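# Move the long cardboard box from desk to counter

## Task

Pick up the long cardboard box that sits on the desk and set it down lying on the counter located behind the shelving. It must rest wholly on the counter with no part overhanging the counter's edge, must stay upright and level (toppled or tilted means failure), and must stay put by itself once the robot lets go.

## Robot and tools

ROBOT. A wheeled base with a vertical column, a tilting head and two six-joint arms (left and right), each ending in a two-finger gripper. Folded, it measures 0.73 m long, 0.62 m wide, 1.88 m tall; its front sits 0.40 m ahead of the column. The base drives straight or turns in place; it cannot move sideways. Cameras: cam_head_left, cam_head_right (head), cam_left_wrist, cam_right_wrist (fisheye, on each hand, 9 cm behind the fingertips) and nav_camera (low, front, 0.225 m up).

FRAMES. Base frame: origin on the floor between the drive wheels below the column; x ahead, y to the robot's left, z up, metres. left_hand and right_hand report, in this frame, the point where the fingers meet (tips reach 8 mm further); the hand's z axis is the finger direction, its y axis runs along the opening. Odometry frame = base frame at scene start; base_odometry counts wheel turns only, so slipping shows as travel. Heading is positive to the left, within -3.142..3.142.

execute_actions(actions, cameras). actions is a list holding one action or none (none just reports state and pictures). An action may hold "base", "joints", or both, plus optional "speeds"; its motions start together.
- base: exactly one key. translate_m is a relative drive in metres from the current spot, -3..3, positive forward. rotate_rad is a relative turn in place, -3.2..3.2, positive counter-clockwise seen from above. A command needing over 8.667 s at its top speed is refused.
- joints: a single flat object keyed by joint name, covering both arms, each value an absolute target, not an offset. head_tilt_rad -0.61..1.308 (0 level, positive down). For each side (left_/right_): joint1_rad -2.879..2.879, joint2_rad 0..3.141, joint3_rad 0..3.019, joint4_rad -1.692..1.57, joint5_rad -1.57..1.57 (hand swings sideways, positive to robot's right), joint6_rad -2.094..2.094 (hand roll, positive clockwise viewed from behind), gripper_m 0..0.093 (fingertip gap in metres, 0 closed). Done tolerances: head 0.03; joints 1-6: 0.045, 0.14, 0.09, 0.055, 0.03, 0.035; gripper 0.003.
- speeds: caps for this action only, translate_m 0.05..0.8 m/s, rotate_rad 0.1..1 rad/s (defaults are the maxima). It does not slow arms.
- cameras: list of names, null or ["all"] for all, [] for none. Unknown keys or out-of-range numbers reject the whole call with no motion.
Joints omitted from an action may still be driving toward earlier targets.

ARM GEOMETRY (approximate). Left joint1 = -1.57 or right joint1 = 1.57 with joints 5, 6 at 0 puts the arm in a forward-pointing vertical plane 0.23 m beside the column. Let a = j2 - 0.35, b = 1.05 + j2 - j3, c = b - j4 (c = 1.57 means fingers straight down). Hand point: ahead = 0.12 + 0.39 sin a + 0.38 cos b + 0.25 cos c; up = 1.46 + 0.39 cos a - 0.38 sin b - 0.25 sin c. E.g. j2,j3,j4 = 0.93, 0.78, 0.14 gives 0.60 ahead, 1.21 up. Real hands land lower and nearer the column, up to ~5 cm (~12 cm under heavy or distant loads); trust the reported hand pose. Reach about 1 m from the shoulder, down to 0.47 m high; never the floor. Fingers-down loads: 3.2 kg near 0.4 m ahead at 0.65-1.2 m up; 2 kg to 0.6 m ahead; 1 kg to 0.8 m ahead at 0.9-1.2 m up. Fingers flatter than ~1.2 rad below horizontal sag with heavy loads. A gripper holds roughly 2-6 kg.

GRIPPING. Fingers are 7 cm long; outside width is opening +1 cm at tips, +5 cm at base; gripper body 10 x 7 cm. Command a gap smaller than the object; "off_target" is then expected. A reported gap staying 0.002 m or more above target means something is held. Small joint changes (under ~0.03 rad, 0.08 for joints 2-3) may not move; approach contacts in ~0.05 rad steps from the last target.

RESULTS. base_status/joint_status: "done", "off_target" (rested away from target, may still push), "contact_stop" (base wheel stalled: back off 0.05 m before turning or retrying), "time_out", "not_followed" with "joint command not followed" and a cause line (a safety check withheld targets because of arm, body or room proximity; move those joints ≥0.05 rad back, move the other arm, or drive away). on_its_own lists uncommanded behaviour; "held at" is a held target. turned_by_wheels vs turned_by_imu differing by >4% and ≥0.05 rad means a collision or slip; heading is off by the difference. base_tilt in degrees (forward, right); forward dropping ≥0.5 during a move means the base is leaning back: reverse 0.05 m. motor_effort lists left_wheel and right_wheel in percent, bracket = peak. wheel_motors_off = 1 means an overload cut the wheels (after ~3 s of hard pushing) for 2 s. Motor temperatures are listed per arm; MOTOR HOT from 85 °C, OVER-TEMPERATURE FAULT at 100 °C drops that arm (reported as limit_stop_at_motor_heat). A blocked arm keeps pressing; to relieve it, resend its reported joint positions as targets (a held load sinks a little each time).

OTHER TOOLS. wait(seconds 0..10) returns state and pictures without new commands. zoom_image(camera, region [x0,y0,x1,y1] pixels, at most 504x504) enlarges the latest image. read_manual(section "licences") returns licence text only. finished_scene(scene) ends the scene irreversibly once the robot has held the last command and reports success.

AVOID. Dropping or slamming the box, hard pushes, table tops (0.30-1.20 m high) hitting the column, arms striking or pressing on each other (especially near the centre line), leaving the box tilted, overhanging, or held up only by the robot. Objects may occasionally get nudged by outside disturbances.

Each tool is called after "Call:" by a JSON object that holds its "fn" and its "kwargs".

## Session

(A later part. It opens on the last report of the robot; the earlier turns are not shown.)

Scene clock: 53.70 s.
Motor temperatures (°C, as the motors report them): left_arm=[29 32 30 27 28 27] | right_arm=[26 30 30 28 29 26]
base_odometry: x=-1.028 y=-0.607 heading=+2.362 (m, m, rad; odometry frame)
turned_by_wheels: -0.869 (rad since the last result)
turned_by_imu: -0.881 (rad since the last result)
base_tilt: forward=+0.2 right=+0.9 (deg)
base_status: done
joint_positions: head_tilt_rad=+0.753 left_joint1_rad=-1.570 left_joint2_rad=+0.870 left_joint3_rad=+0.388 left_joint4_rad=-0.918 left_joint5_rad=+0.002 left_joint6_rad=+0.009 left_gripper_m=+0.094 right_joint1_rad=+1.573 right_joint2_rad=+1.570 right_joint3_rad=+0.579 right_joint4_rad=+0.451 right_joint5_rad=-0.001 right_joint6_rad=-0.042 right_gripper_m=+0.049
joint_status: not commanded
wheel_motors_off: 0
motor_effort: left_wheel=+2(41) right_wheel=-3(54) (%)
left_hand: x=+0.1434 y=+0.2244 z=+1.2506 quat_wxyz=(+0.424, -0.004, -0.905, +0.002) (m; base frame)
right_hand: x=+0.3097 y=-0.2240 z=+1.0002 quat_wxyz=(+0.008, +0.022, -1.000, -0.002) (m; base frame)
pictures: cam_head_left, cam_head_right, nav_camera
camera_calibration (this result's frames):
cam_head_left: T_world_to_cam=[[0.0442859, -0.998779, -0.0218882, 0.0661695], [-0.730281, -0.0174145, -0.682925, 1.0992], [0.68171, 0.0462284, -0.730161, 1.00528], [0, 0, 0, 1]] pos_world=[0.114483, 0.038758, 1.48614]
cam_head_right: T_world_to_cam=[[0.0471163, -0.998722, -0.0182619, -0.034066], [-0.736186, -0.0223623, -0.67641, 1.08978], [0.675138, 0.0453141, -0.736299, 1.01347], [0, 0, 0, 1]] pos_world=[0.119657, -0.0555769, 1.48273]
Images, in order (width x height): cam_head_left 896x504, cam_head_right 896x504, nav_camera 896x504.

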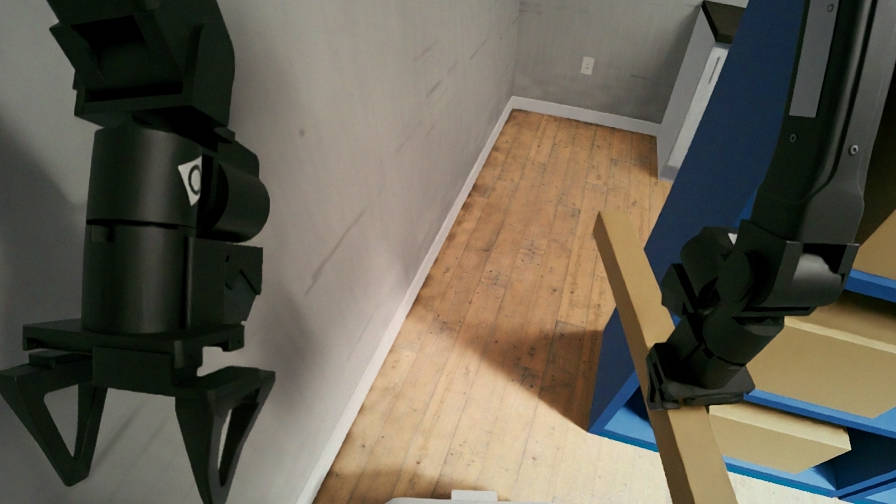

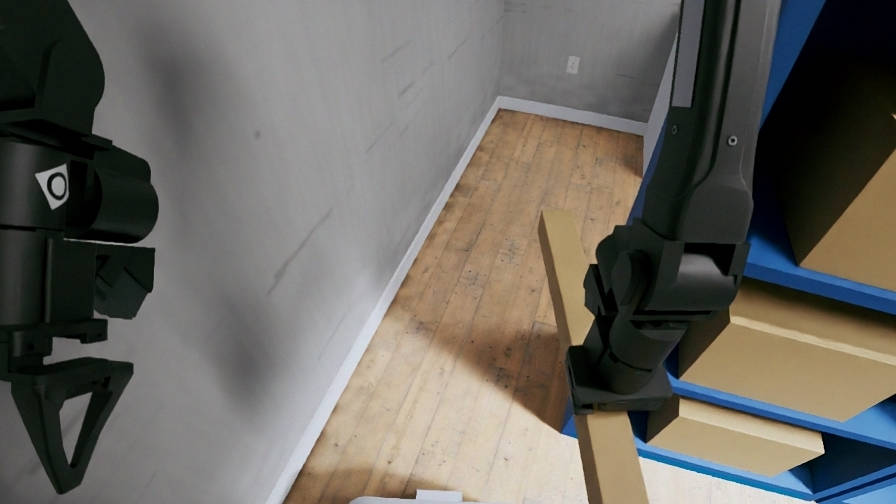

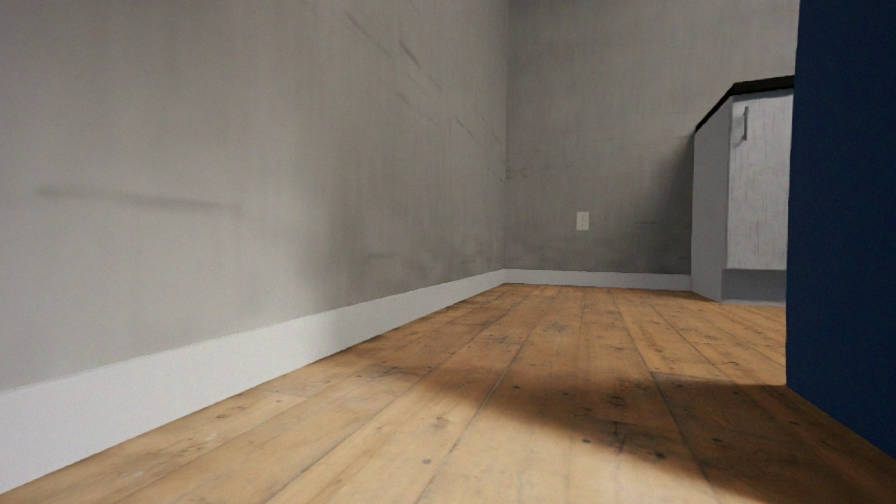

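Call:
{"fn": "execute_actions", "kwargs": {"actions": [{"base":{"translate_m":0.63}}], "cameras": []}}

Call:
{"fn": "execute_actions", "kwargs": {"actions": [{"base":{"rotate_rad":-0.31}}], "cameras": ["cam_head_left","cam_right_wrist","nav_camera"]}}

Scene clock: 60.63 s.
Motor temperatures (°C, as the motors report them): left_arm=[29 32 30 27 28 27] | right_arm=[26 30 30 28 29 26]
base_odometry: x=-1.476 y=-0.164 heading=+2.362 (m, m, rad; odometry frame)
turned_by_wheels: +0.000 (rad since the last result)
turned_by_imu: -0.001 (rad since the last result)
base_tilt: forward=+0.3 right=+0.8 (deg)
base_status: done
joint_positions: head_tilt_rad=+0.753 left_joint1_rad=-1.570 left_joint2_rad=+0.870 left_joint3_rad=+0.392 left_joint4_rad=-0.918 left_joint5_rad=+0.002 left_joint6_rad=+0.009 left_gripper_m=+0.094 right_joint1_rad=+1.573 right_joint2_rad=+1.569 right_joint3_rad=+0.582 right_joint4_rad=+0.453 right_joint5_rad=-0.001 right_joint6_rad=-0.042 right_gripper_m=+0.049
joint_status: not commanded
wheel_motors_off: 0
motor_effort: left_wheel=+0(53) right_wheel=+1(60) (%)
left_hand: x=+0.1455 y=+0.2244 z=+1.2499 quat_wxyz=(+0.423, -0.004, -0.906, +0.002) (m; base frame)
right_hand: x=+0.3123 y=-0.2240 z=+0.9997 quat_wxyz=(+0.005, +0.022, -1.000, -0.002) (m; base frame)
pictures: none
No camera images: the call's "cameras" was empty. Leave "cameras" out to get every camera's image.

Scene clock: 62.10 s.
Motor temperatures (°C, as the motors report them): left_arm=[29 32 30 27 28 27] | right_arm=[26 30 30 28 29 26]
base_odometry: x=-1.476 y=-0.164 heading=+2.053 (m, m, rad; odometry frame)
turned_by_wheels: -0.309 (rad since the last result)
turned_by_imu: -0.311 (rad since the last result)
base_tilt: forward=+0.2 right=+0.7 (deg)
base_status: done
joint_positions: head_tilt_rad=+0.753 left_joint1_rad=-1.570 left_joint2_rad=+0.870 left_joint3_rad=+0.392 left_joint4_rad=-0.918 left_joint5_rad=+0.002 left_joint6_rad=+0.009 left_gripper_m=+0.094 right_joint1_rad=+1.573 right_joint2_rad=+1.569 right_joint3_rad=+0.582 right_joint4_rad=+0.453 right_joint5_rad=-0.001 right_joint6_rad=-0.042 right_gripper_m=+0.049
joint_status: not commanded
wheel_motors_off: 0
motor_effort: left_wheel=+1(37) right_wheel=+0(53) (%)
left_hand: x=+0.1455 y=+0.2244 z=+1.2499 quat_wxyz=(+0.423, -0.004, -0.906, +0.002) (m; base frame)
right_hand: x=+0.3123 y=-0.2242 z=+0.9997 quat_wxyz=(+0.005, +0.022, -1.000, -0.002) (m; base frame)
pictures: cam_head_left, cam_right_wrist, nav_camera
camera_calibration (this result's frames):
cam_head_left: T_world_to_cam=[[0.0442813, -0.998779, -0.0218975, 0.066184], [-0.730425, -0.0174145, -0.682771, 1.09897], [0.681556, 0.0462284, -0.730304, 1.00551], [0, 0, 0, 1]] pos_world=[0.114471, 0.038758, 1.48612]
cam_right_wrist: T_world_to_cam=[[0.0402726, -0.999091, -0.0139797, -0.224903], [-0.809737, -0.0408306, 0.585371, -0.33737], [-0.585409, -0.0122545, -0.810645, 1.11344], [0, 0, 0, 1]] pos_world=[0.387693, -0.224829, 1.09694]
Images, in order (width x height): cam_head_left 896x504, cam_right_wrist 616x616, nav_camera 896x504.

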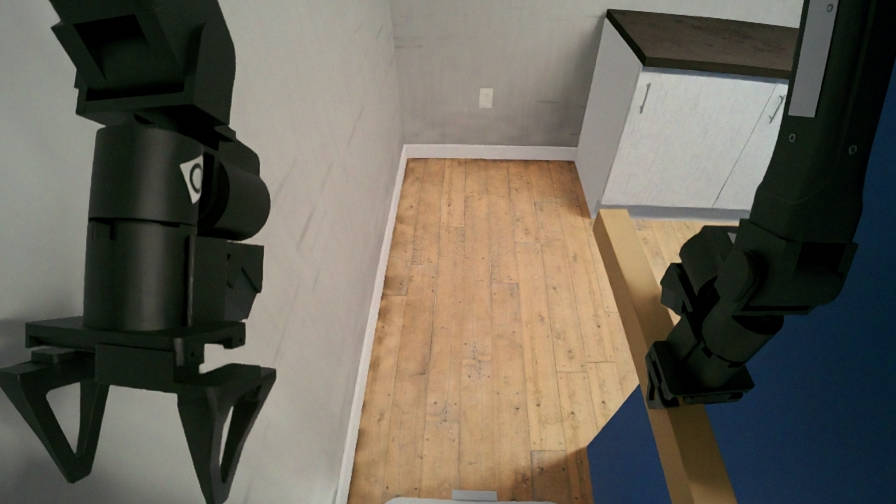

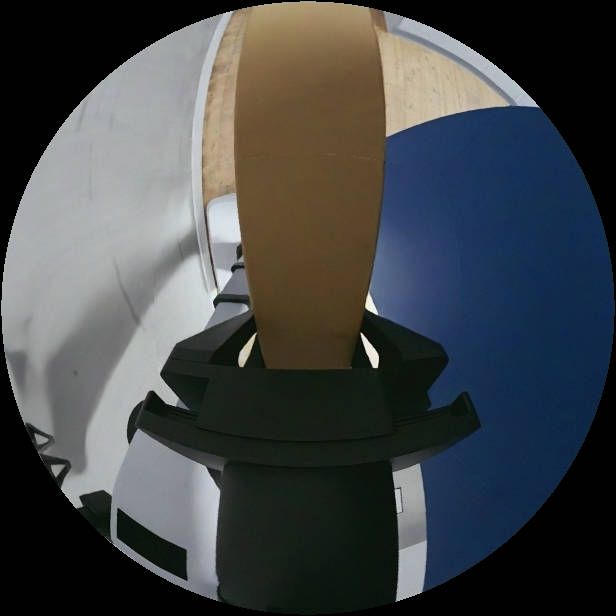

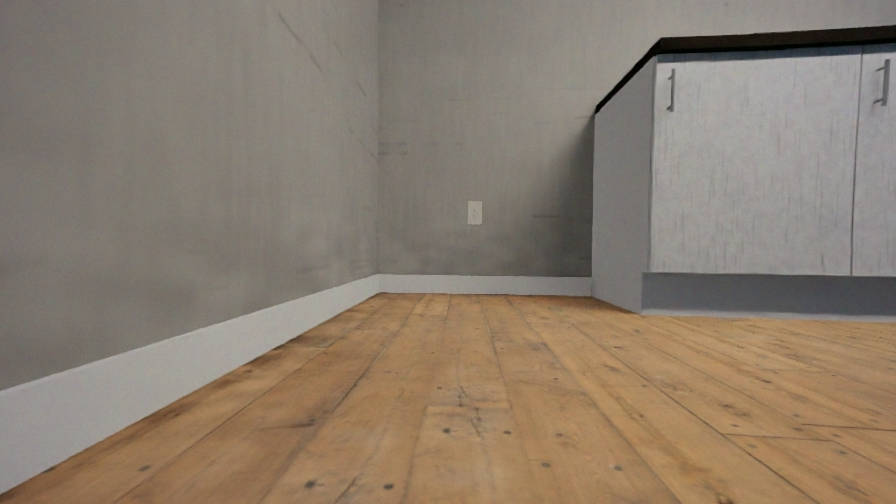

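Call:
{"fn": "execute_actions", "kwargs": {"actions": [{"base":{"translate_m":0.66}}], "cameras": []}}

Call:
{"fn": "execute_actions", "kwargs": {"actions": [{"base":{"rotate_rad":-0.35}}], "cameras": []}}

Call:
{"fn": "execute_actions", "kwargs": {"actions": [{"base":{"translate_m":0.2},"joints":{"right_joint2_rad":1.0,"right_joint3_rad":0.78,"right_joint4_rad":-0.3}}], "cameras": []}}

Call:
{"fn": "execute_actions", "kwargs": {"actions": [{"base":{"rotate_rad":-0.55}}], "cameras": ["cam_head_left","cam_head_right","cam_left_wrist","cam_right_wrist"]}}

Scene clock: 77.50 s.
Motor temperatures (°C, as the motors report them): left_arm=[29 32 30 27 28 27] | right_arm=[26 30 30 28 29 26]
base_odometry: x=-1.782 y=+0.421 heading=+2.053 (m, m, rad; odometry frame)
turned_by_wheels: +0.000 (rad since the last result)
turned_by_imu: -0.001 (rad since the last result)
base_tilt: forward=+0.3 right=+0.8 (deg)
base_status: done
joint_positions: head_tilt_rad=+0.753 left_joint1_rad=-1.570 left_joint2_rad=+0.870 left_joint3_rad=+0.392 left_joint4_rad=-0.918 left_joint5_rad=+0.002 left_joint6_rad=+0.009 left_gripper_m=+0.094 right_joint1_rad=+1.573 right_joint2_rad=+1.569 right_joint3_rad=+0.584 right_joint4_rad=+0.454 right_joint5_rad=-0.001 right_joint6_rad=-0.042 right_gripper_m=+0.049
joint_status: not commanded
wheel_motors_off: 0
motor_effort: left_wheel=+0(48) right_wheel=+0(60) (%)
left_hand: x=+0.1455 y=+0.2244 z=+1.2499 quat_wxyz=(+0.423, -0.004, -0.906, +0.002) (m; base frame)
right_hand: x=+0.3139 y=-0.2242 z=+0.9994 quat_wxyz=(+0.003, +0.022, -1.000, -0.001) (m; base frame)
pictures: none
No camera images: the call's "cameras" was empty. Leave "cameras" out to get every camera's image.

Scene clock: 79.03 s.
Motor temperatures (°C, as the motors report them): left_arm=[29 32 30 27 28 27] | right_arm=[26 30 30 28 29 26]
base_odometry: x=-1.782 y=+0.421 heading=+1.704 (m, m, rad; odometry frame)
turned_by_wheels: -0.349 (rad since the last result)
turned_by_imu: -0.352 (rad since the last result)
base_tilt: forward=+0.3 right=+0.7 (deg)
base_status: done
joint_positions: head_tilt_rad=+0.753 left_joint1_rad=-1.570 left_joint2_rad=+0.870 left_joint3_rad=+0.392 left_joint4_rad=-0.918 left_joint5_rad=+0.002 left_joint6_rad=+0.009 left_gripper_m=+0.094 right_joint1_rad=+1.573 right_joint2_rad=+1.569 right_joint3_rad=+0.584 right_joint4_rad=+0.454 right_joint5_rad=-0.001 right_joint6_rad=-0.042 right_gripper_m=+0.049
joint_status: not commanded
wheel_motors_off: 0
motor_effort: left_wheel=+1(37) right_wheel=-4(55) (%)
left_hand: x=+0.1455 y=+0.2244 z=+1.2499 quat_wxyz=(+0.423, -0.004, -0.906, +0.002) (m; base frame)
right_hand: x=+0.3139 y=-0.2242 z=+0.9994 quat_wxyz=(+0.003, +0.022, -1.000, -0.001) (m; base frame)
pictures: none
No camera images: the call's "cameras" was empty. Leave "cameras" out to get every camera's image.

Scene clock: 80.83 s.
Motor temperatures (°C, as the motors report them): left_arm=[29 32 30 27 28 27] | right_arm=[26 30 30 28 29 26]
base_odometry: x=-1.809 y=+0.619 heading=+1.703 (m, m, rad; odometry frame)
turned_by_wheels: -0.001 (rad since the last result)
turned_by_imu: -0.001 (rad since the last result)
base_tilt: forward=+0.3 right=+0.7 (deg)
base_status: done
joint_positions: head_tilt_rad=+0.753 left_joint1_rad=-1.570 left_joint2_rad=+0.870 left_joint3_rad=+0.392 left_joint4_rad=-0.918 left_joint5_rad=+0.002 left_joint6_rad=+0.009 left_gripper_m=+0.094 right_joint1_rad=+1.573 right_joint2_rad=+0.997 right_joint3_rad=+0.788 right_joint4_rad=-0.290 right_joint5_rad=-0.001 right_joint6_rad=-0.042 right_gripper_m=+0.049
joint_status: all done
wheel_motors_off: 0
motor_effort: left_wheel=+0(50) right_wheel=+1(59) (%)
left_hand: x=+0.1455 y=+0.2244 z=+1.2499 quat_wxyz=(+0.423, -0.004, -0.906, +0.002) (m; base frame)
right_hand: x=+0.4812 y=-0.2243 z=+1.1533 quat_wxyz=(-0.012, +0.022, -1.000, -0.001) (m; base frame)
pictures: none
No camera images: the call's "cameras" was empty. Leave "cameras" out to get every camera's image.

Scene clock: 82.63 s.
Motor temperatures (°C, as the motors report them): left_arm=[29 32 30 27 28 27] | right_arm=[26 30 30 28 29 26]
base_odometry: x=-1.809 y=+0.619 heading=+1.154 (m, m, rad; odometry frame)
turned_by_wheels: -0.549 (rad since the last result)
turned_by_imu: -0.555 (rad since the last result)
base_tilt: forward=+0.2 right=+0.9 (deg)
base_status: done
joint_positions: head_tilt_rad=+0.753 left_joint1_rad=-1.570 left_joint2_rad=+0.870 left_joint3_rad=+0.392 left_joint4_rad=-0.918 left_joint5_rad=+0.002 left_joint6_rad=+0.009 left_gripper_m=+0.094 right_joint1_rad=+1.573 right_joint2_rad=+0.997 right_joint3_rad=+0.788 right_joint4_rad=-0.290 right_joint5_rad=-0.001 right_joint6_rad=-0.042 right_gripper_m=+0.049
joint_status: not commanded
wheel_motors_off: 0
motor_effort: left_wheel=+3(39) right_wheel=-2(56) (%)
left_hand: x=+0.1455 y=+0.2244 z=+1.2499 quat_wxyz=(+0.423, -0.004, -0.906, +0.002) (m; base frame)
right_hand: x=+0.4812 y=-0.2243 z=+1.1533 quat_wxyz=(-0.012, +0.022, -1.000, -0.001) (m; base frame)
pictures: cam_head_left, cam_head_right, cam_left_wrist, cam_right_wrist
camera_calibration (this result's frames):
cam_head_left: T_world_to_cam=[[0.0442782, -0.998779, -0.0219038, 0.066194], [-0.730522, -0.0174145, -0.682667, 1.09881], [0.681452, 0.0462284, -0.730402, 1.00567], [0, 0, 0, 1]] pos_world=[0.114464, 0.038758, 1.48612]
cam_head_right: T_world_to_cam=[[0.0471098, -0.998722, -0.0182786, -0.0340401], [-0.736424, -0.0223623, -0.67615, 1.08939], [0.674878, 0.0453141, -0.736537, 1.01385], [0, 0, 0, 1]] pos_world=[0.119636, -0.0555769, 1.48271]
cam_left_wrist: T_world_to_cam=[[-0.00686478, -0.999957, 0.00626979, 0.218209], [-0.0773255, 0.00678199, 0.996983, -1.23414], [-0.996982, 0.00635925, -0.0773687, 0.364675], [0, 0, 0, 1]] pos_world=[0.269642, 0.22425, 1.25727]
cam_right_wrist: T_world_to_cam=[[0.0406763, -0.999093, -0.0125953, -0.231447], [-0.829781, -0.0407999, 0.556596, -0.24774], [-0.556605, -0.012189, -0.830688, 1.34608], [0, 0, 0, 1]] pos_world=[0.553082, -0.224937, 1.25315]
Images, in order (width x height): cam_head_left 896x504, cam_head_right 896x504, cam_left_wrist 616x616, cam_right_wrist 616x616.

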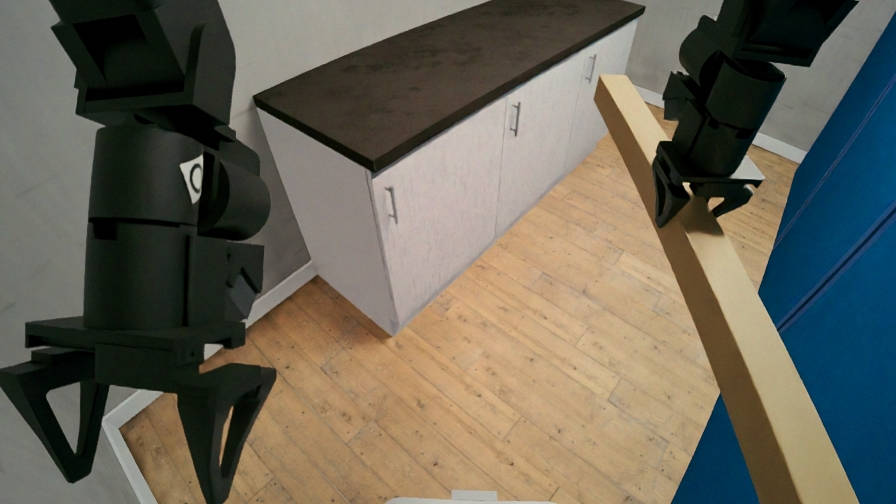

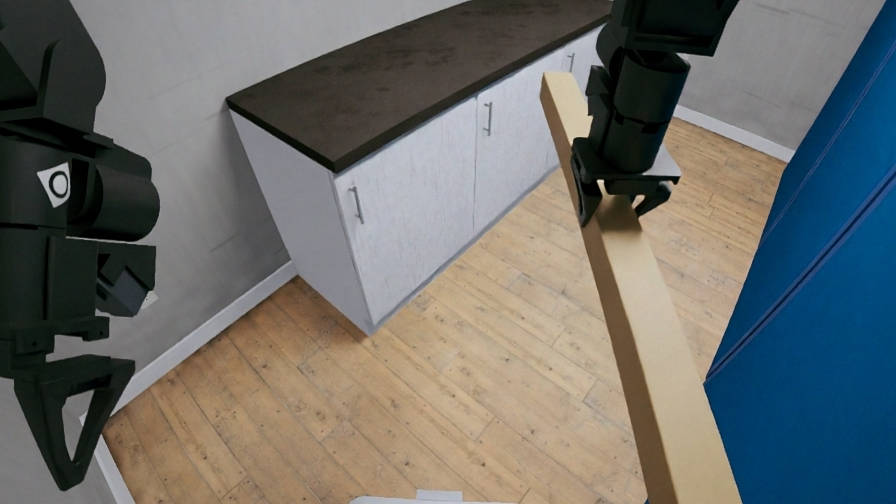

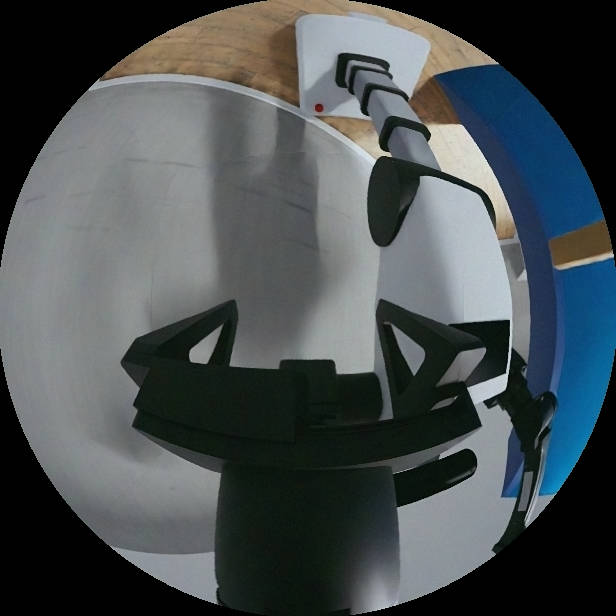

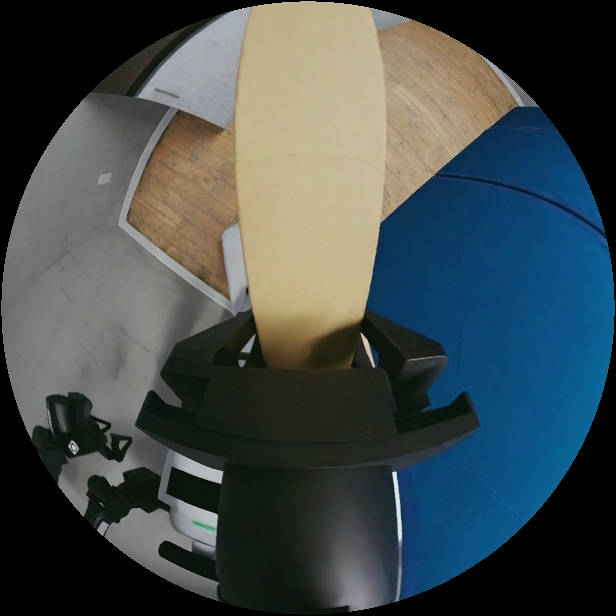

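Call:
{"fn": "execute_actions", "kwargs": {"actions": [{"base":{"rotate_rad":-0.2}}], "cameras": []}}

Call:
{"fn": "execute_actions", "kwargs": {"actions": [{"base":{"translate_m":0.68}}], "cameras": ["cam_head_right"]}}

Call:
{"fn": "execute_actions", "kwargs": {"actions": [{"base":{"rotate_rad":0.83},"joints":{"right_joint2_rad":1.3,"right_joint3_rad":1.45,"right_joint4_rad":-0.67,"right_joint6_rad":1.28}}], "cameras": ["cam_head_left","cam_head_right","cam_right_wrist"]}}

Scene clock: 91.00 s.
Motor temperatures (°C, as the motors report them): left_arm=[29 32 30 27 28 27] | right_arm=[26 30 30 28 29 26]
base_odometry: x=-1.809 y=+0.619 heading=+0.955 (m, m, rad; odometry frame)
turned_by_wheels: -0.199 (rad since the last result)
turned_by_imu: -0.203 (rad since the last result)
base_tilt: forward=+0.3 right=+0.8 (deg)
base_status: done
joint_positions: head_tilt_rad=+0.753 left_joint1_rad=-1.570 left_joint2_rad=+0.870 left_joint3_rad=+0.392 left_joint4_rad=-0.918 left_joint5_rad=+0.002 left_joint6_rad=+0.009 left_gripper_m=+0.094 right_joint1_rad=+1.573 right_joint2_rad=+0.997 right_joint3_rad=+0.788 right_joint4_rad=-0.290 right_joint5_rad=-0.001 right_joint6_rad=-0.042 right_gripper_m=+0.049
joint_status: not commanded
wheel_motors_off: 0
motor_effort: left_wheel=+3(28) right_wheel=-5(36) (%)
left_hand: x=+0.1455 y=+0.2244 z=+1.2499 quat_wxyz=(+0.423, -0.004, -0.906, +0.002) (m; base frame)
right_hand: x=+0.4812 y=-0.2243 z=+1.1533 quat_wxyz=(-0.012, +0.022, -1.000, -0.001) (m; base frame)
pictures: none
No camera images: the call's "cameras" was empty. Leave "cameras" out to get every camera's image.

Scene clock: 93.67 s.
Motor temperatures (°C, as the motors report them): left_arm=[29 32 30 27 28 27] | right_arm=[26 30 30 28 29 26]
base_odometry: x=-1.416 y=+1.174 heading=+0.955 (m, m, rad; odometry frame)
turned_by_wheels: +0.000 (rad since the last result)
turned_by_imu: +0.000 (rad since the last result)
base_tilt: forward=+0.3 right=+0.7 (deg)
base_status: done
joint_positions: head_tilt_rad=+0.753 left_joint1_rad=-1.570 left_joint2_rad=+0.871 left_joint3_rad=+0.393 left_joint4_rad=-0.918 left_joint5_rad=+0.002 left_joint6_rad=+0.009 left_gripper_m=+0.094 right_joint1_rad=+1.573 right_joint2_rad=+0.997 right_joint3_rad=+0.783 right_joint4_rad=-0.290 right_joint5_rad=-0.001 right_joint6_rad=-0.042 right_gripper_m=+0.049
joint_status: not commanded
wheel_motors_off: 0
motor_effort: left_wheel=-1(55) right_wheel=+1(57) (%)
left_hand: x=+0.1458 y=+0.2244 z=+1.2498 quat_wxyz=(+0.423, -0.004, -0.906, +0.002) (m; base frame)
right_hand: x=+0.4785 y=-0.2243 z=+1.1528 quat_wxyz=(-0.010, +0.022, -1.000, -0.001) (m; base frame)
pictures: cam_head_right
camera_calibration (this result's frames):
cam_head_right: T_world_to_cam=[[0.0471092, -0.998722, -0.0182801, -0.0340377], [-0.736447, -0.0223623, -0.676126, 1.08936], [0.674853, 0.0453141, -0.73656, 1.01388], [0, 0, 0, 1]] pos_world=[0.119635, -0.0555769, 1.48271]
Images, in order (width x height): cam_head_right 896x504.

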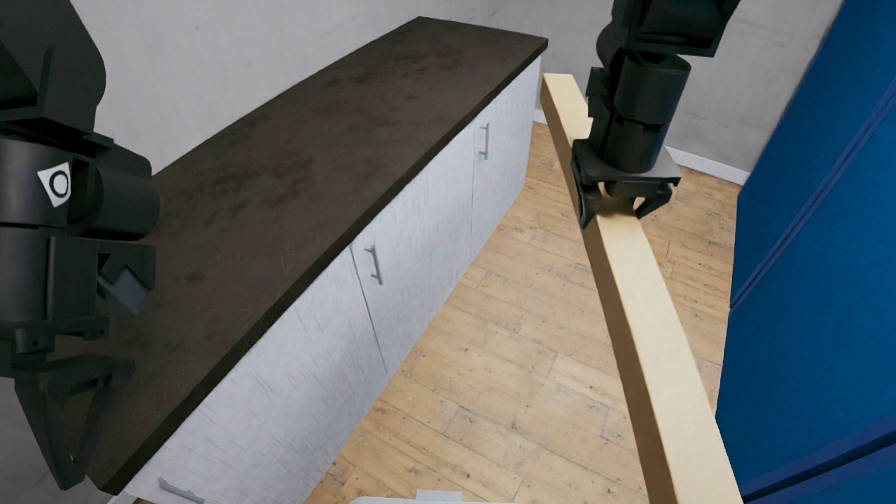

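Scene clock: 95.80 s.
Motor temperatures (°C, as the motors report them): left_arm=[29 32 30 27 28 27] | right_arm=[26 31 30 28 29 26]
base_odometry: x=-1.416 y=+1.174 heading=+1.784 (m, m, rad; odometry frame)
turned_by_wheels: +0.829 (rad since the last result)
turned_by_imu: +0.841 (rad since the last result)
base_tilt: forward=+0.2 right=+0.8 (deg)
base_status: done
joint_positions: head_tilt_rad=+0.753 left_joint1_rad=-1.570 left_joint2_rad=+0.871 left_joint3_rad=+0.393 left_joint4_rad=-0.918 left_joint5_rad=+0.002 left_joint6_rad=+0.009 left_gripper_m=+0.094 right_joint1_rad=+1.569 right_joint2_rad=+1.308 right_joint3_rad=+1.443 right_joint4_rad=-0.660 right_joint5_rad=+0.000 right_joint6_rad=+1.272 right_gripper_m=+0.049
joint_status: all done
wheel_motors_off: 0
motor_effort: left_wheel=-3(47) right_wheel=+3(42) (%)
left_hand: x=+0.1458 y=+0.2244 z=+1.2498 quat_wxyz=(+0.423, -0.004, -0.906, +0.002) (m; base frame)
right_hand: x=+0.6726 y=-0.2267 z=+1.1281 quat_wxyz=(+0.000, -0.594, -0.804, +0.001) (m; base frame)
pictures: cam_head_left, cam_head_right, cam_right_wrist
camera_calibration (this result's frames):
cam_head_left: T_world_to_cam=[[0.0442774, -0.998779, -0.0219053, 0.0661963], [-0.730545, -0.0174145, -0.682642, 1.09878], [0.681427, 0.0462284, -0.730424, 1.0057], [0, 0, 0, 1]] pos_world=[0.114462, 0.038758, 1.48611]
cam_head_right: T_world_to_cam=[[0.0471092, -0.998722, -0.0182801, -0.0340377], [-0.736447, -0.0223623, -0.676126, 1.08936], [0.674853, 0.0453141, -0.73656, 1.01388], [0, 0, 0, 1]] pos_world=[0.119635, -0.0555769, 1.48271]
cam_right_wrist: T_world_to_cam=[[-0.95668, -0.291032, -0.00795433, 0.5842], [-0.242262, 0.780615, 0.57615, -0.305927], [-0.161469, 0.553119, -0.817305, 1.27894], [0, 0, 0, 1]] pos_world=[0.691288, -0.298574, 1.22619]
Images, in order (width x height): cam_head_left 896x504, cam_head_right 896x504, cam_right_wrist 616x616.

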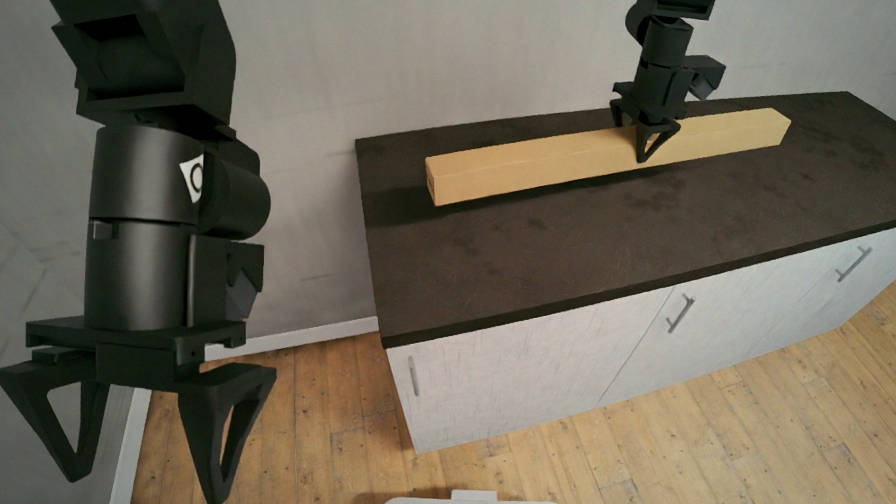

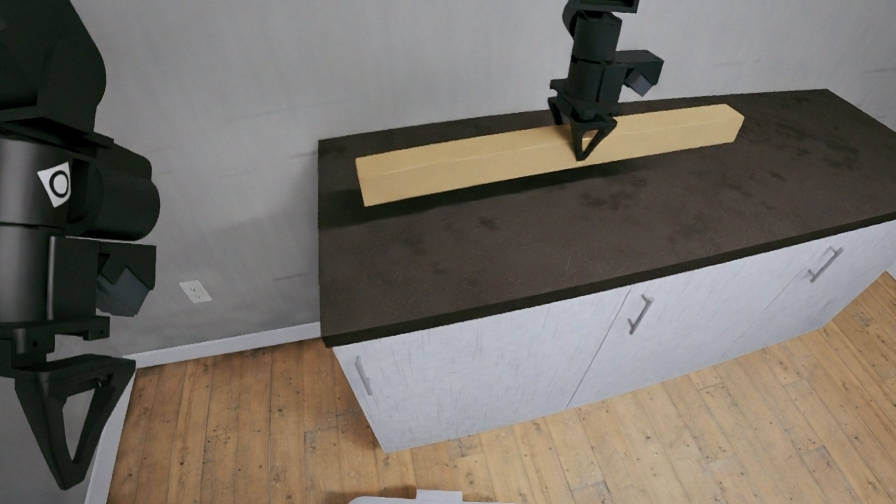

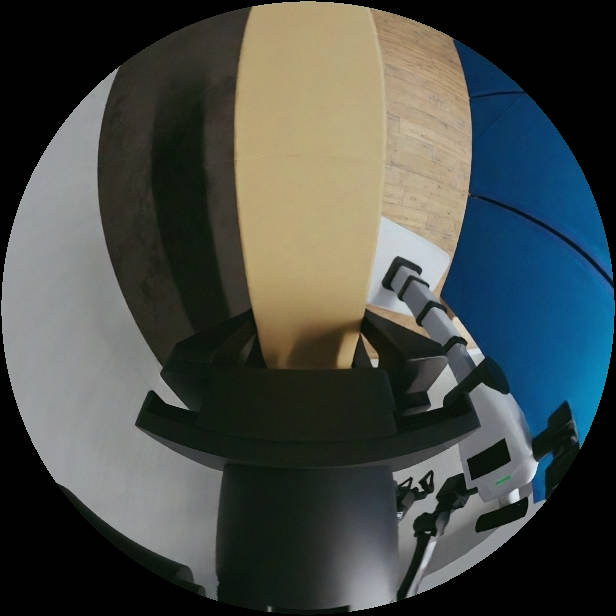

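Call:
{"fn": "execute_actions", "kwargs": {"actions": [{"base":{"translate_m":0.05},"joints":{"right_joint2_rad":1.78,"right_joint3_rad":2.09,"right_joint4_rad":-0.82}}], "cameras": ["cam_head_right","cam_right_wrist"]}}

Scene clock: 99.63 s.
Motor temperatures (°C, as the motors report them): left_arm=[29 32 30 27 28 27] | right_arm=[26 31 31 28 29 26]
base_odometry: x=-1.426 y=+1.223 heading=+1.785 (m, m, rad; odometry frame)
turned_by_wheels: +0.001 (rad since the last result)
turned_by_imu: +0.000 (rad since the last result)
base_tilt: forward=+0.3 right=+0.8 (deg)
base_status: done
joint_positions: head_tilt_rad=+0.753 left_joint1_rad=-1.570 left_joint2_rad=+0.871 left_joint3_rad=+0.393 left_joint4_rad=-0.918 left_joint5_rad=+0.002 left_joint6_rad=+0.009 left_gripper_m=+0.094 right_joint1_rad=+1.569 right_joint2_rad=+1.793 right_joint3_rad=+2.061 right_joint4_rad=-0.810 right_joint5_rad=+0.000 right_joint6_rad=+1.272 right_gripper_m=+0.049
joint_status: all done
wheel_motors_off: 0
motor_effort: left_wheel=+1(40) right_wheel=+1(64) (%)
left_hand: x=+0.1456 y=+0.2244 z=+1.2498 quat_wxyz=(+0.423, -0.004, -0.906, +0.002) (m; base frame)
right_hand: x=+0.7731 y=-0.2271 z=+0.9896 quat_wxyz=(+0.007, -0.595, -0.804, +0.006) (m; base frame)
pictures: cam_head_right, cam_right_wrist
camera_calibration (this result's frames):
cam_head_right: T_world_to_cam=[[0.0471085, -0.998722, -0.0182821, -0.0340347], [-0.736474, -0.0223623, -0.676096, 1.08931], [0.674823, 0.0453141, -0.736587, 1.01393], [0, 0, 0, 1]] pos_world=[0.119632, -0.0555769, 1.4827]
cam_right_wrist: T_world_to_cam=[[-0.956918, -0.290274, 0.00700675, 0.664657], [-0.232604, 0.780798, 0.579871, -0.212659], [-0.173792, 0.553259, -0.814678, 1.18919], [0, 0, 0, 1]] pos_world=[0.793229, -0.298953, 1.08746]
Images, in order (width x height): cam_head_right 896x504, cam_right_wrist 616x616.

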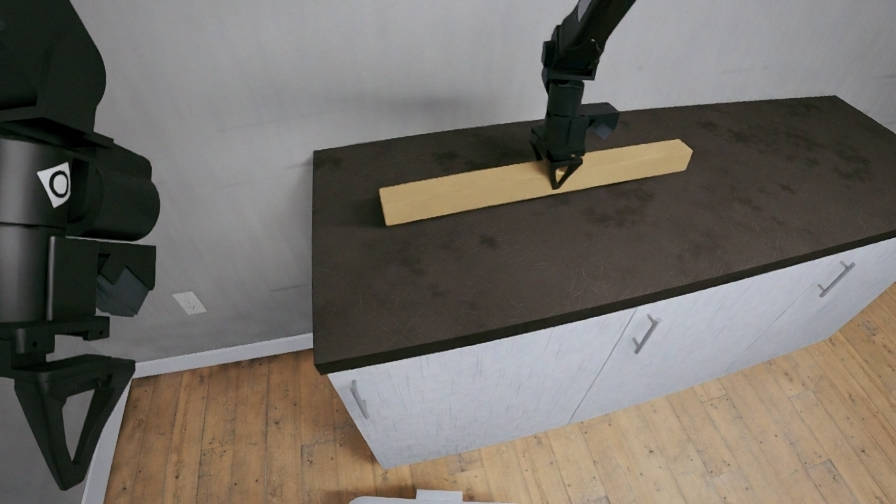

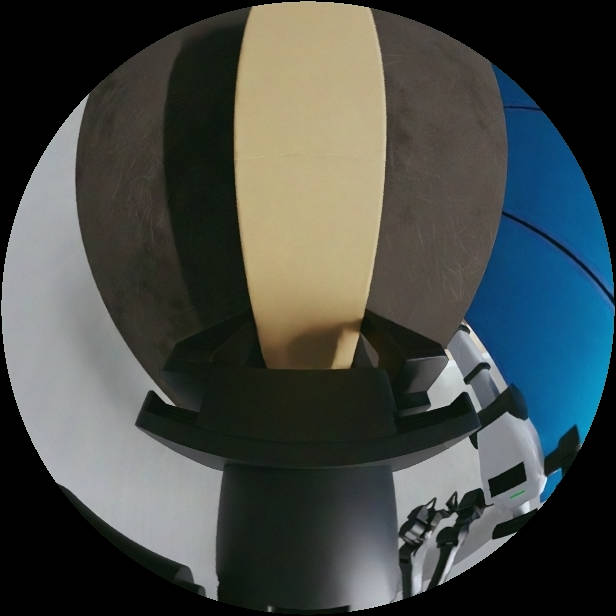

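Call:
{"fn": "execute_actions", "kwargs": {"actions": [{"joints":{"right_joint2_rad":1.86,"right_joint4_rad":-0.74}}], "cameras": ["cam_head_right"]}}

Call:
{"fn": "execute_actions", "kwargs": {"actions": [{"joints":{"right_joint2_rad":1.9,"right_joint4_rad":-0.71}}], "cameras": ["cam_head_right"]}}

Scene clock: 103.20 s.
Motor temperatures (°C, as the motors report them): left_arm=[29 32 30 27 28 27] | right_arm=[26 32 31 28 29 27]
base_odometry: x=-1.426 y=+1.223 heading=+1.785 (m, m, rad; odometry frame)
turned_by_wheels: +0.000 (rad since the last result)
turned_by_imu: -0.001 (rad since the last result)
base_tilt: forward=+0.1 right=+0.8 (deg)
base_status: not commanded
joint_positions: head_tilt_rad=+0.753 left_joint1_rad=-1.570 left_joint2_rad=+0.871 left_joint3_rad=+0.393 left_joint4_rad=-0.918 left_joint5_rad=+0.002 left_joint6_rad=+0.009 left_gripper_m=+0.094 right_joint1_rad=+1.569 right_joint2_rad=+1.846 right_joint3_rad=+2.061 right_joint4_rad=-0.748 right_joint5_rad=+0.000 right_joint6_rad=+1.272 right_gripper_m=+0.049
joint_status: all done
wheel_motors_off: 0
motor_effort: left_wheel=+1(2) right_wheel=+0(0) (%)
left_hand: x=+0.1456 y=+0.2244 z=+1.2498 quat_wxyz=(+0.423, -0.004, -0.906, +0.002) (m; base frame)
right_hand: x=+0.7629 y=-0.2271 z=+0.9555 quat_wxyz=(+0.003, -0.595, -0.804, +0.003) (m; base frame)
pictures: cam_head_right
camera_calibration (this result's frames):
cam_head_right: T_world_to_cam=[[0.0471085, -0.998722, -0.0182821, -0.0340347], [-0.736475, -0.0223623, -0.676096, 1.08931], [0.674823, 0.0453141, -0.736587, 1.01393], [0, 0, 0, 1]] pos_world=[0.119632, -0.0555769, 1.4827]
Images, in order (width x height): cam_head_right 896x504.

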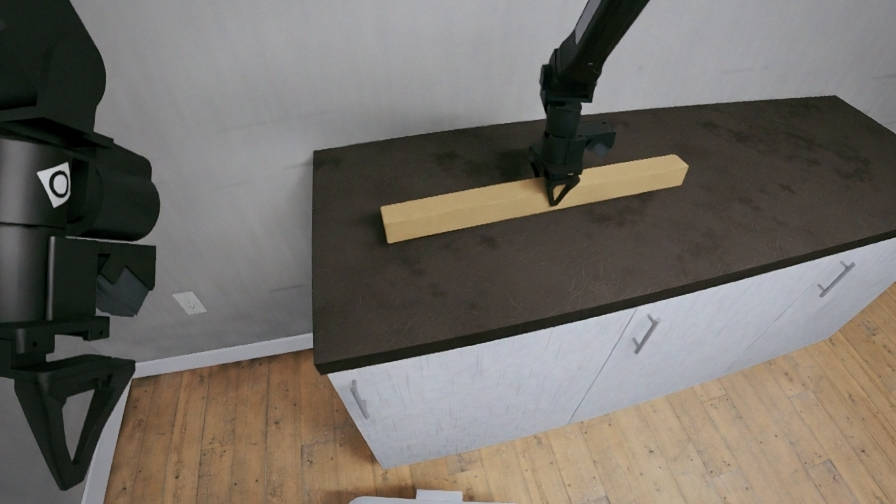

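Scene clock: 103.93 s.
Motor temperatures (°C, as the motors report them): left_arm=[29 32 30 27 28 27] | right_arm=[26 32 31 28 29 27]
base_odometry: x=-1.426 y=+1.223 heading=+1.785 (m, m, rad; odometry frame)
turned_by_wheels: +0.000 (rad since the last result)
turned_by_imu: +0.000 (rad since the last result)
base_tilt: forward=+0.1 right=+0.9 (deg)
base_status: not commanded
joint_positions: head_tilt_rad=+0.753 left_joint1_rad=-1.570 left_joint2_rad=+0.871 left_joint3_rad=+0.393 left_joint4_rad=-0.918 left_joint5_rad=+0.002 left_joint6_rad=+0.009 left_gripper_m=+0.094 right_joint1_rad=+1.569 right_joint2_rad=+1.880 right_joint3_rad=+2.061 right_joint4_rad=-0.719 right_joint5_rad=+0.000 right_joint6_rad=+1.272 right_gripper_m=+0.049
joint_status: all done
wheel_motors_off: 0
motor_effort: left_wheel=+1(2) right_wheel=+1(3) (%)
left_hand: x=+0.1456 y=+0.2244 z=+1.2498 quat_wxyz=(+0.423, -0.004, -0.906, +0.002) (m; base frame)
right_hand: x=+0.7523 y=-0.2272 z=+0.9334 quat_wxyz=(+0.005, -0.595, -0.804, +0.005) (m; base frame)
pictures: cam_head_right
camera_calibration (this result's frames):
cam_head_right: T_world_to_cam=[[0.0471085, -0.998722, -0.0182821, -0.0340347], [-0.736474, -0.0223623, -0.676096, 1.08931], [0.674823, 0.0453141, -0.736587, 1.01393], [0, 0, 0, 1]] pos_world=[0.119632, -0.0555769, 1.4827]
Images, in order (width x height): cam_head_right 896x504.

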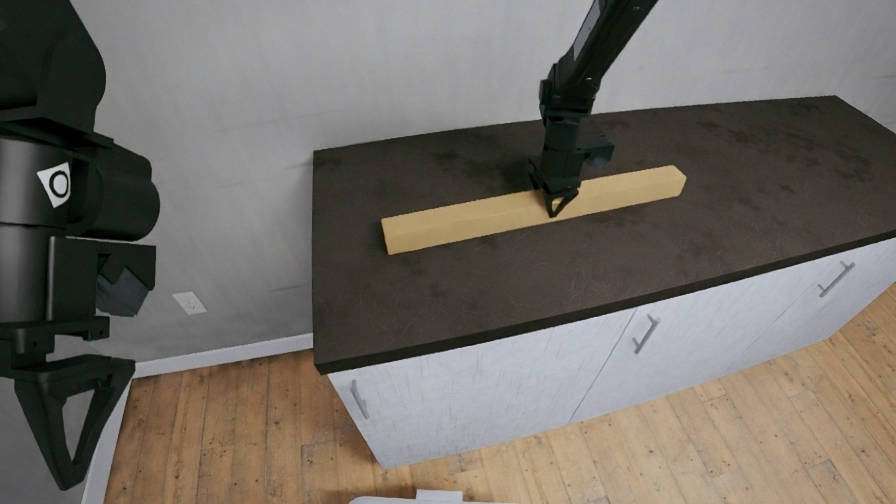

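Call:
{"fn": "execute_actions", "kwargs": {"actions": [{"joints":{"right_joint2_rad":1.94,"right_joint4_rad":-0.68}}], "cameras": ["cam_head_right"]}}

Scene clock: 105.90 s.
Motor temperatures (°C, as the motors report them): left_arm=[29 32 30 27 28 27] | right_arm=[26 32 32 28 29 27]
base_odometry: x=-1.426 y=+1.223 heading=+1.785 (m, m, rad; odometry frame)
turned_by_wheels: +0.000 (rad since the last result)
turned_by_imu: +0.000 (rad since the last result)
base_tilt: forward=+0.2 right=+0.8 (deg)
base_status: not commanded
joint_positions: head_tilt_rad=+0.753 left_joint1_rad=-1.570 left_joint2_rad=+0.871 left_joint3_rad=+0.393 left_joint4_rad=-0.918 left_joint5_rad=+0.002 left_joint6_rad=+0.009 left_gripper_m=+0.094 right_joint1_rad=+1.569 right_joint2_rad=+1.887 right_joint3_rad=+2.063 right_joint4_rad=-0.695 right_joint5_rad=-0.003 right_joint6_rad=+1.272 right_gripper_m=+0.049
joint_status: all done
wheel_motors_off: 0
motor_effort: left_wheel=+2(3) right_wheel=+1(1) (%)
left_hand: x=+0.1456 y=+0.2244 z=+1.2498 quat_wxyz=(+0.423, -0.004, -0.906, +0.002) (m; base frame)
right_hand: x=+0.7555 y=-0.2267 z=+0.9295 quat_wxyz=(-0.002, -0.595, -0.804, -0.002) (m; base frame)
pictures: cam_head_right
camera_calibration (this result's frames):
cam_head_right: T_world_to_cam=[[0.0471085, -0.998722, -0.0182821, -0.0340347], [-0.736475, -0.0223623, -0.676095, 1.08931], [0.674823, 0.0453141, -0.736587, 1.01393], [0, 0, 0, 1]] pos_world=[0.119632, -0.0555769, 1.4827]
Images, in order (width x height): cam_head_right 896x504.

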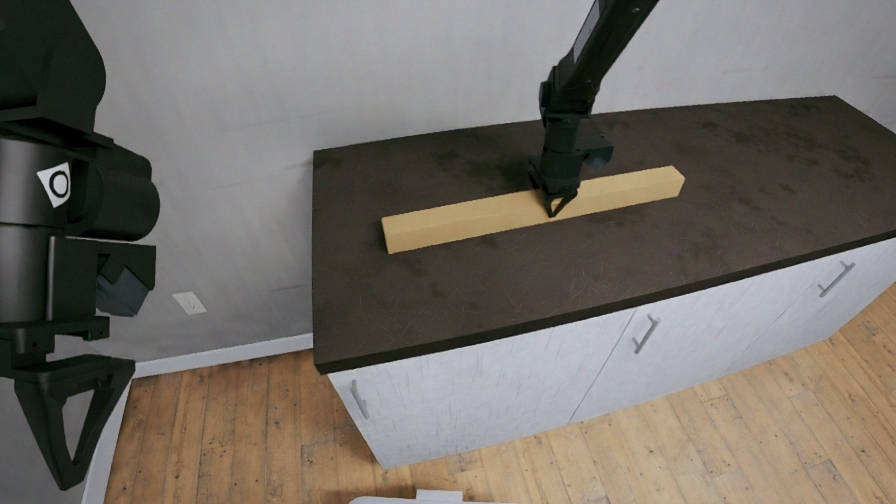

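Call:
{"fn": "execute_actions", "kwargs": {"actions": [{"joints":{"right_gripper_m":0.093,"right_joint2_rad":1.89}}], "cameras": []}}

Call:
{"fn": "execute_actions", "kwargs": {"actions": [{"joints":{"right_joint2_rad":1.65,"right_joint3_rad":2.0,"right_joint4_rad":-0.87}}], "cameras": ["cam_head_right","cam_right_wrist"]}}

Scene clock: 110.60 s.
Motor temperatures (°C, as the motors report them): left_arm=[29 32 30 27 28 27] | right_arm=[26 33 32 28 29 27]
base_odometry: x=-1.426 y=+1.223 heading=+1.785 (m, m, rad; odometry frame)
turned_by_wheels: +0.000 (rad since the last result)
turned_by_imu: -0.001 (rad since the last result)
base_tilt: forward=+0.3 right=+0.7 (deg)
base_status: not commanded
joint_positions: head_tilt_rad=+0.753 left_joint1_rad=-1.570 left_joint2_rad=+0.871 left_joint3_rad=+0.393 left_joint4_rad=-0.918 left_joint5_rad=+0.002 left_joint6_rad=+0.009 left_gripper_m=+0.094 right_joint1_rad=+1.569 right_joint2_rad=+1.887 right_joint3_rad=+2.063 right_joint4_rad=-0.692 right_joint5_rad=-0.003 right_joint6_rad=+1.273 right_gripper_m=+0.093
joint_status: all done
wheel_motors_off: 0
motor_effort: left_wheel=+3(3) right_wheel=+3(1) (%)
left_hand: x=+0.1456 y=+0.2244 z=+1.2498 quat_wxyz=(+0.423, -0.004, -0.906, +0.002) (m; base frame)
right_hand: x=+0.7565 y=-0.2267 z=+0.9298 quat_wxyz=(-0.003, -0.595, -0.804, -0.003) (m; base frame)
pictures: none
No camera images: the call's "cameras" was empty. Leave "cameras" out to get every camera's image.

Scene clock: 111.77 s.
Motor temperatures (°C, as the motors report them): left_arm=[29 32 30 27 28 27] | right_arm=[26 33 32 28 29 27]
base_odometry: x=-1.426 y=+1.223 heading=+1.785 (m, m, rad; odometry frame)
turned_by_wheels: +0.000 (rad since the last result)
turned_by_imu: +0.000 (rad since the last result)
base_tilt: forward=+0.1 right=+0.8 (deg)
base_status: not commanded
joint_positions: head_tilt_rad=+0.753 left_joint1_rad=-1.570 left_joint2_rad=+0.871 left_joint3_rad=+0.393 left_joint4_rad=-0.918 left_joint5_rad=+0.002 left_joint6_rad=+0.009 left_gripper_m=+0.094 right_joint1_rad=+1.569 right_joint2_rad=+1.625 right_joint3_rad=+1.988 right_joint4_rad=-0.863 right_joint5_rad=-0.002 right_joint6_rad=+1.273 right_gripper_m=+0.093
joint_status: all done
wheel_motors_off: 0
motor_effort: left_wheel=+2(2) right_wheel=+1(4) (%)
left_hand: x=+0.1456 y=+0.2244 z=+1.2498 quat_wxyz=(+0.423, -0.004, -0.906, +0.002) (m; base frame)
right_hand: x=+0.7944 y=-0.2265 z=+1.0799 quat_wxyz=(-0.010, -0.595, -0.804, -0.007) (m; base frame)
pictures: cam_head_right, cam_right_wrist
camera_calibration (this result's frames):
cam_head_right: T_world_to_cam=[[0.0471085, -0.998722, -0.0182821, -0.0340347], [-0.736475, -0.0223623, -0.676096, 1.08931], [0.674823, 0.0453141, -0.736587, 1.01393], [0, 0, 0, 1]] pos_world=[0.119632, -0.0555769, 1.4827]
cam_right_wrist: T_world_to_cam=[[-0.956429, -0.289961, -0.0341624, 0.728696], [-0.25675, 0.779578, 0.57126, -0.232273], [-0.139011, 0.55514, -0.820058, 1.24475], [0, 0, 0, 1]] pos_world=[0.810343, -0.298641, 1.17835]
Images, in order (width x height): cam_head_right 896x504, cam_right_wrist 616x616.

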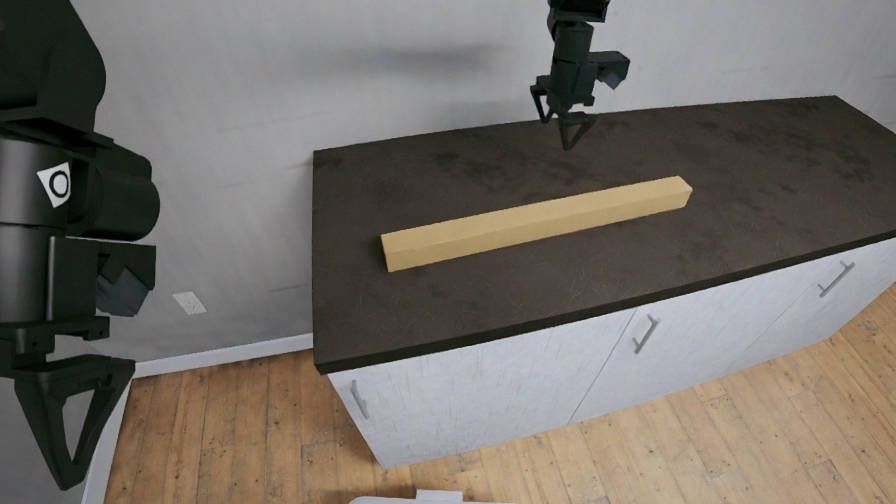

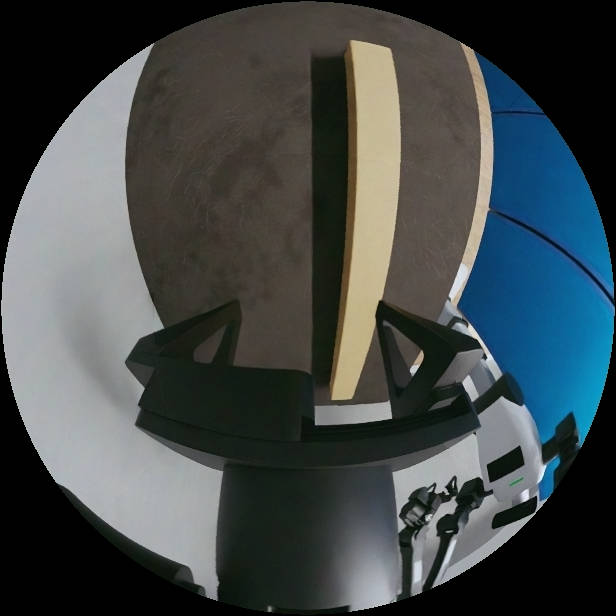

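Call:
{"fn": "finished_scene", "kwargs": {"scene": 2}}

The scene is finished: the task was done.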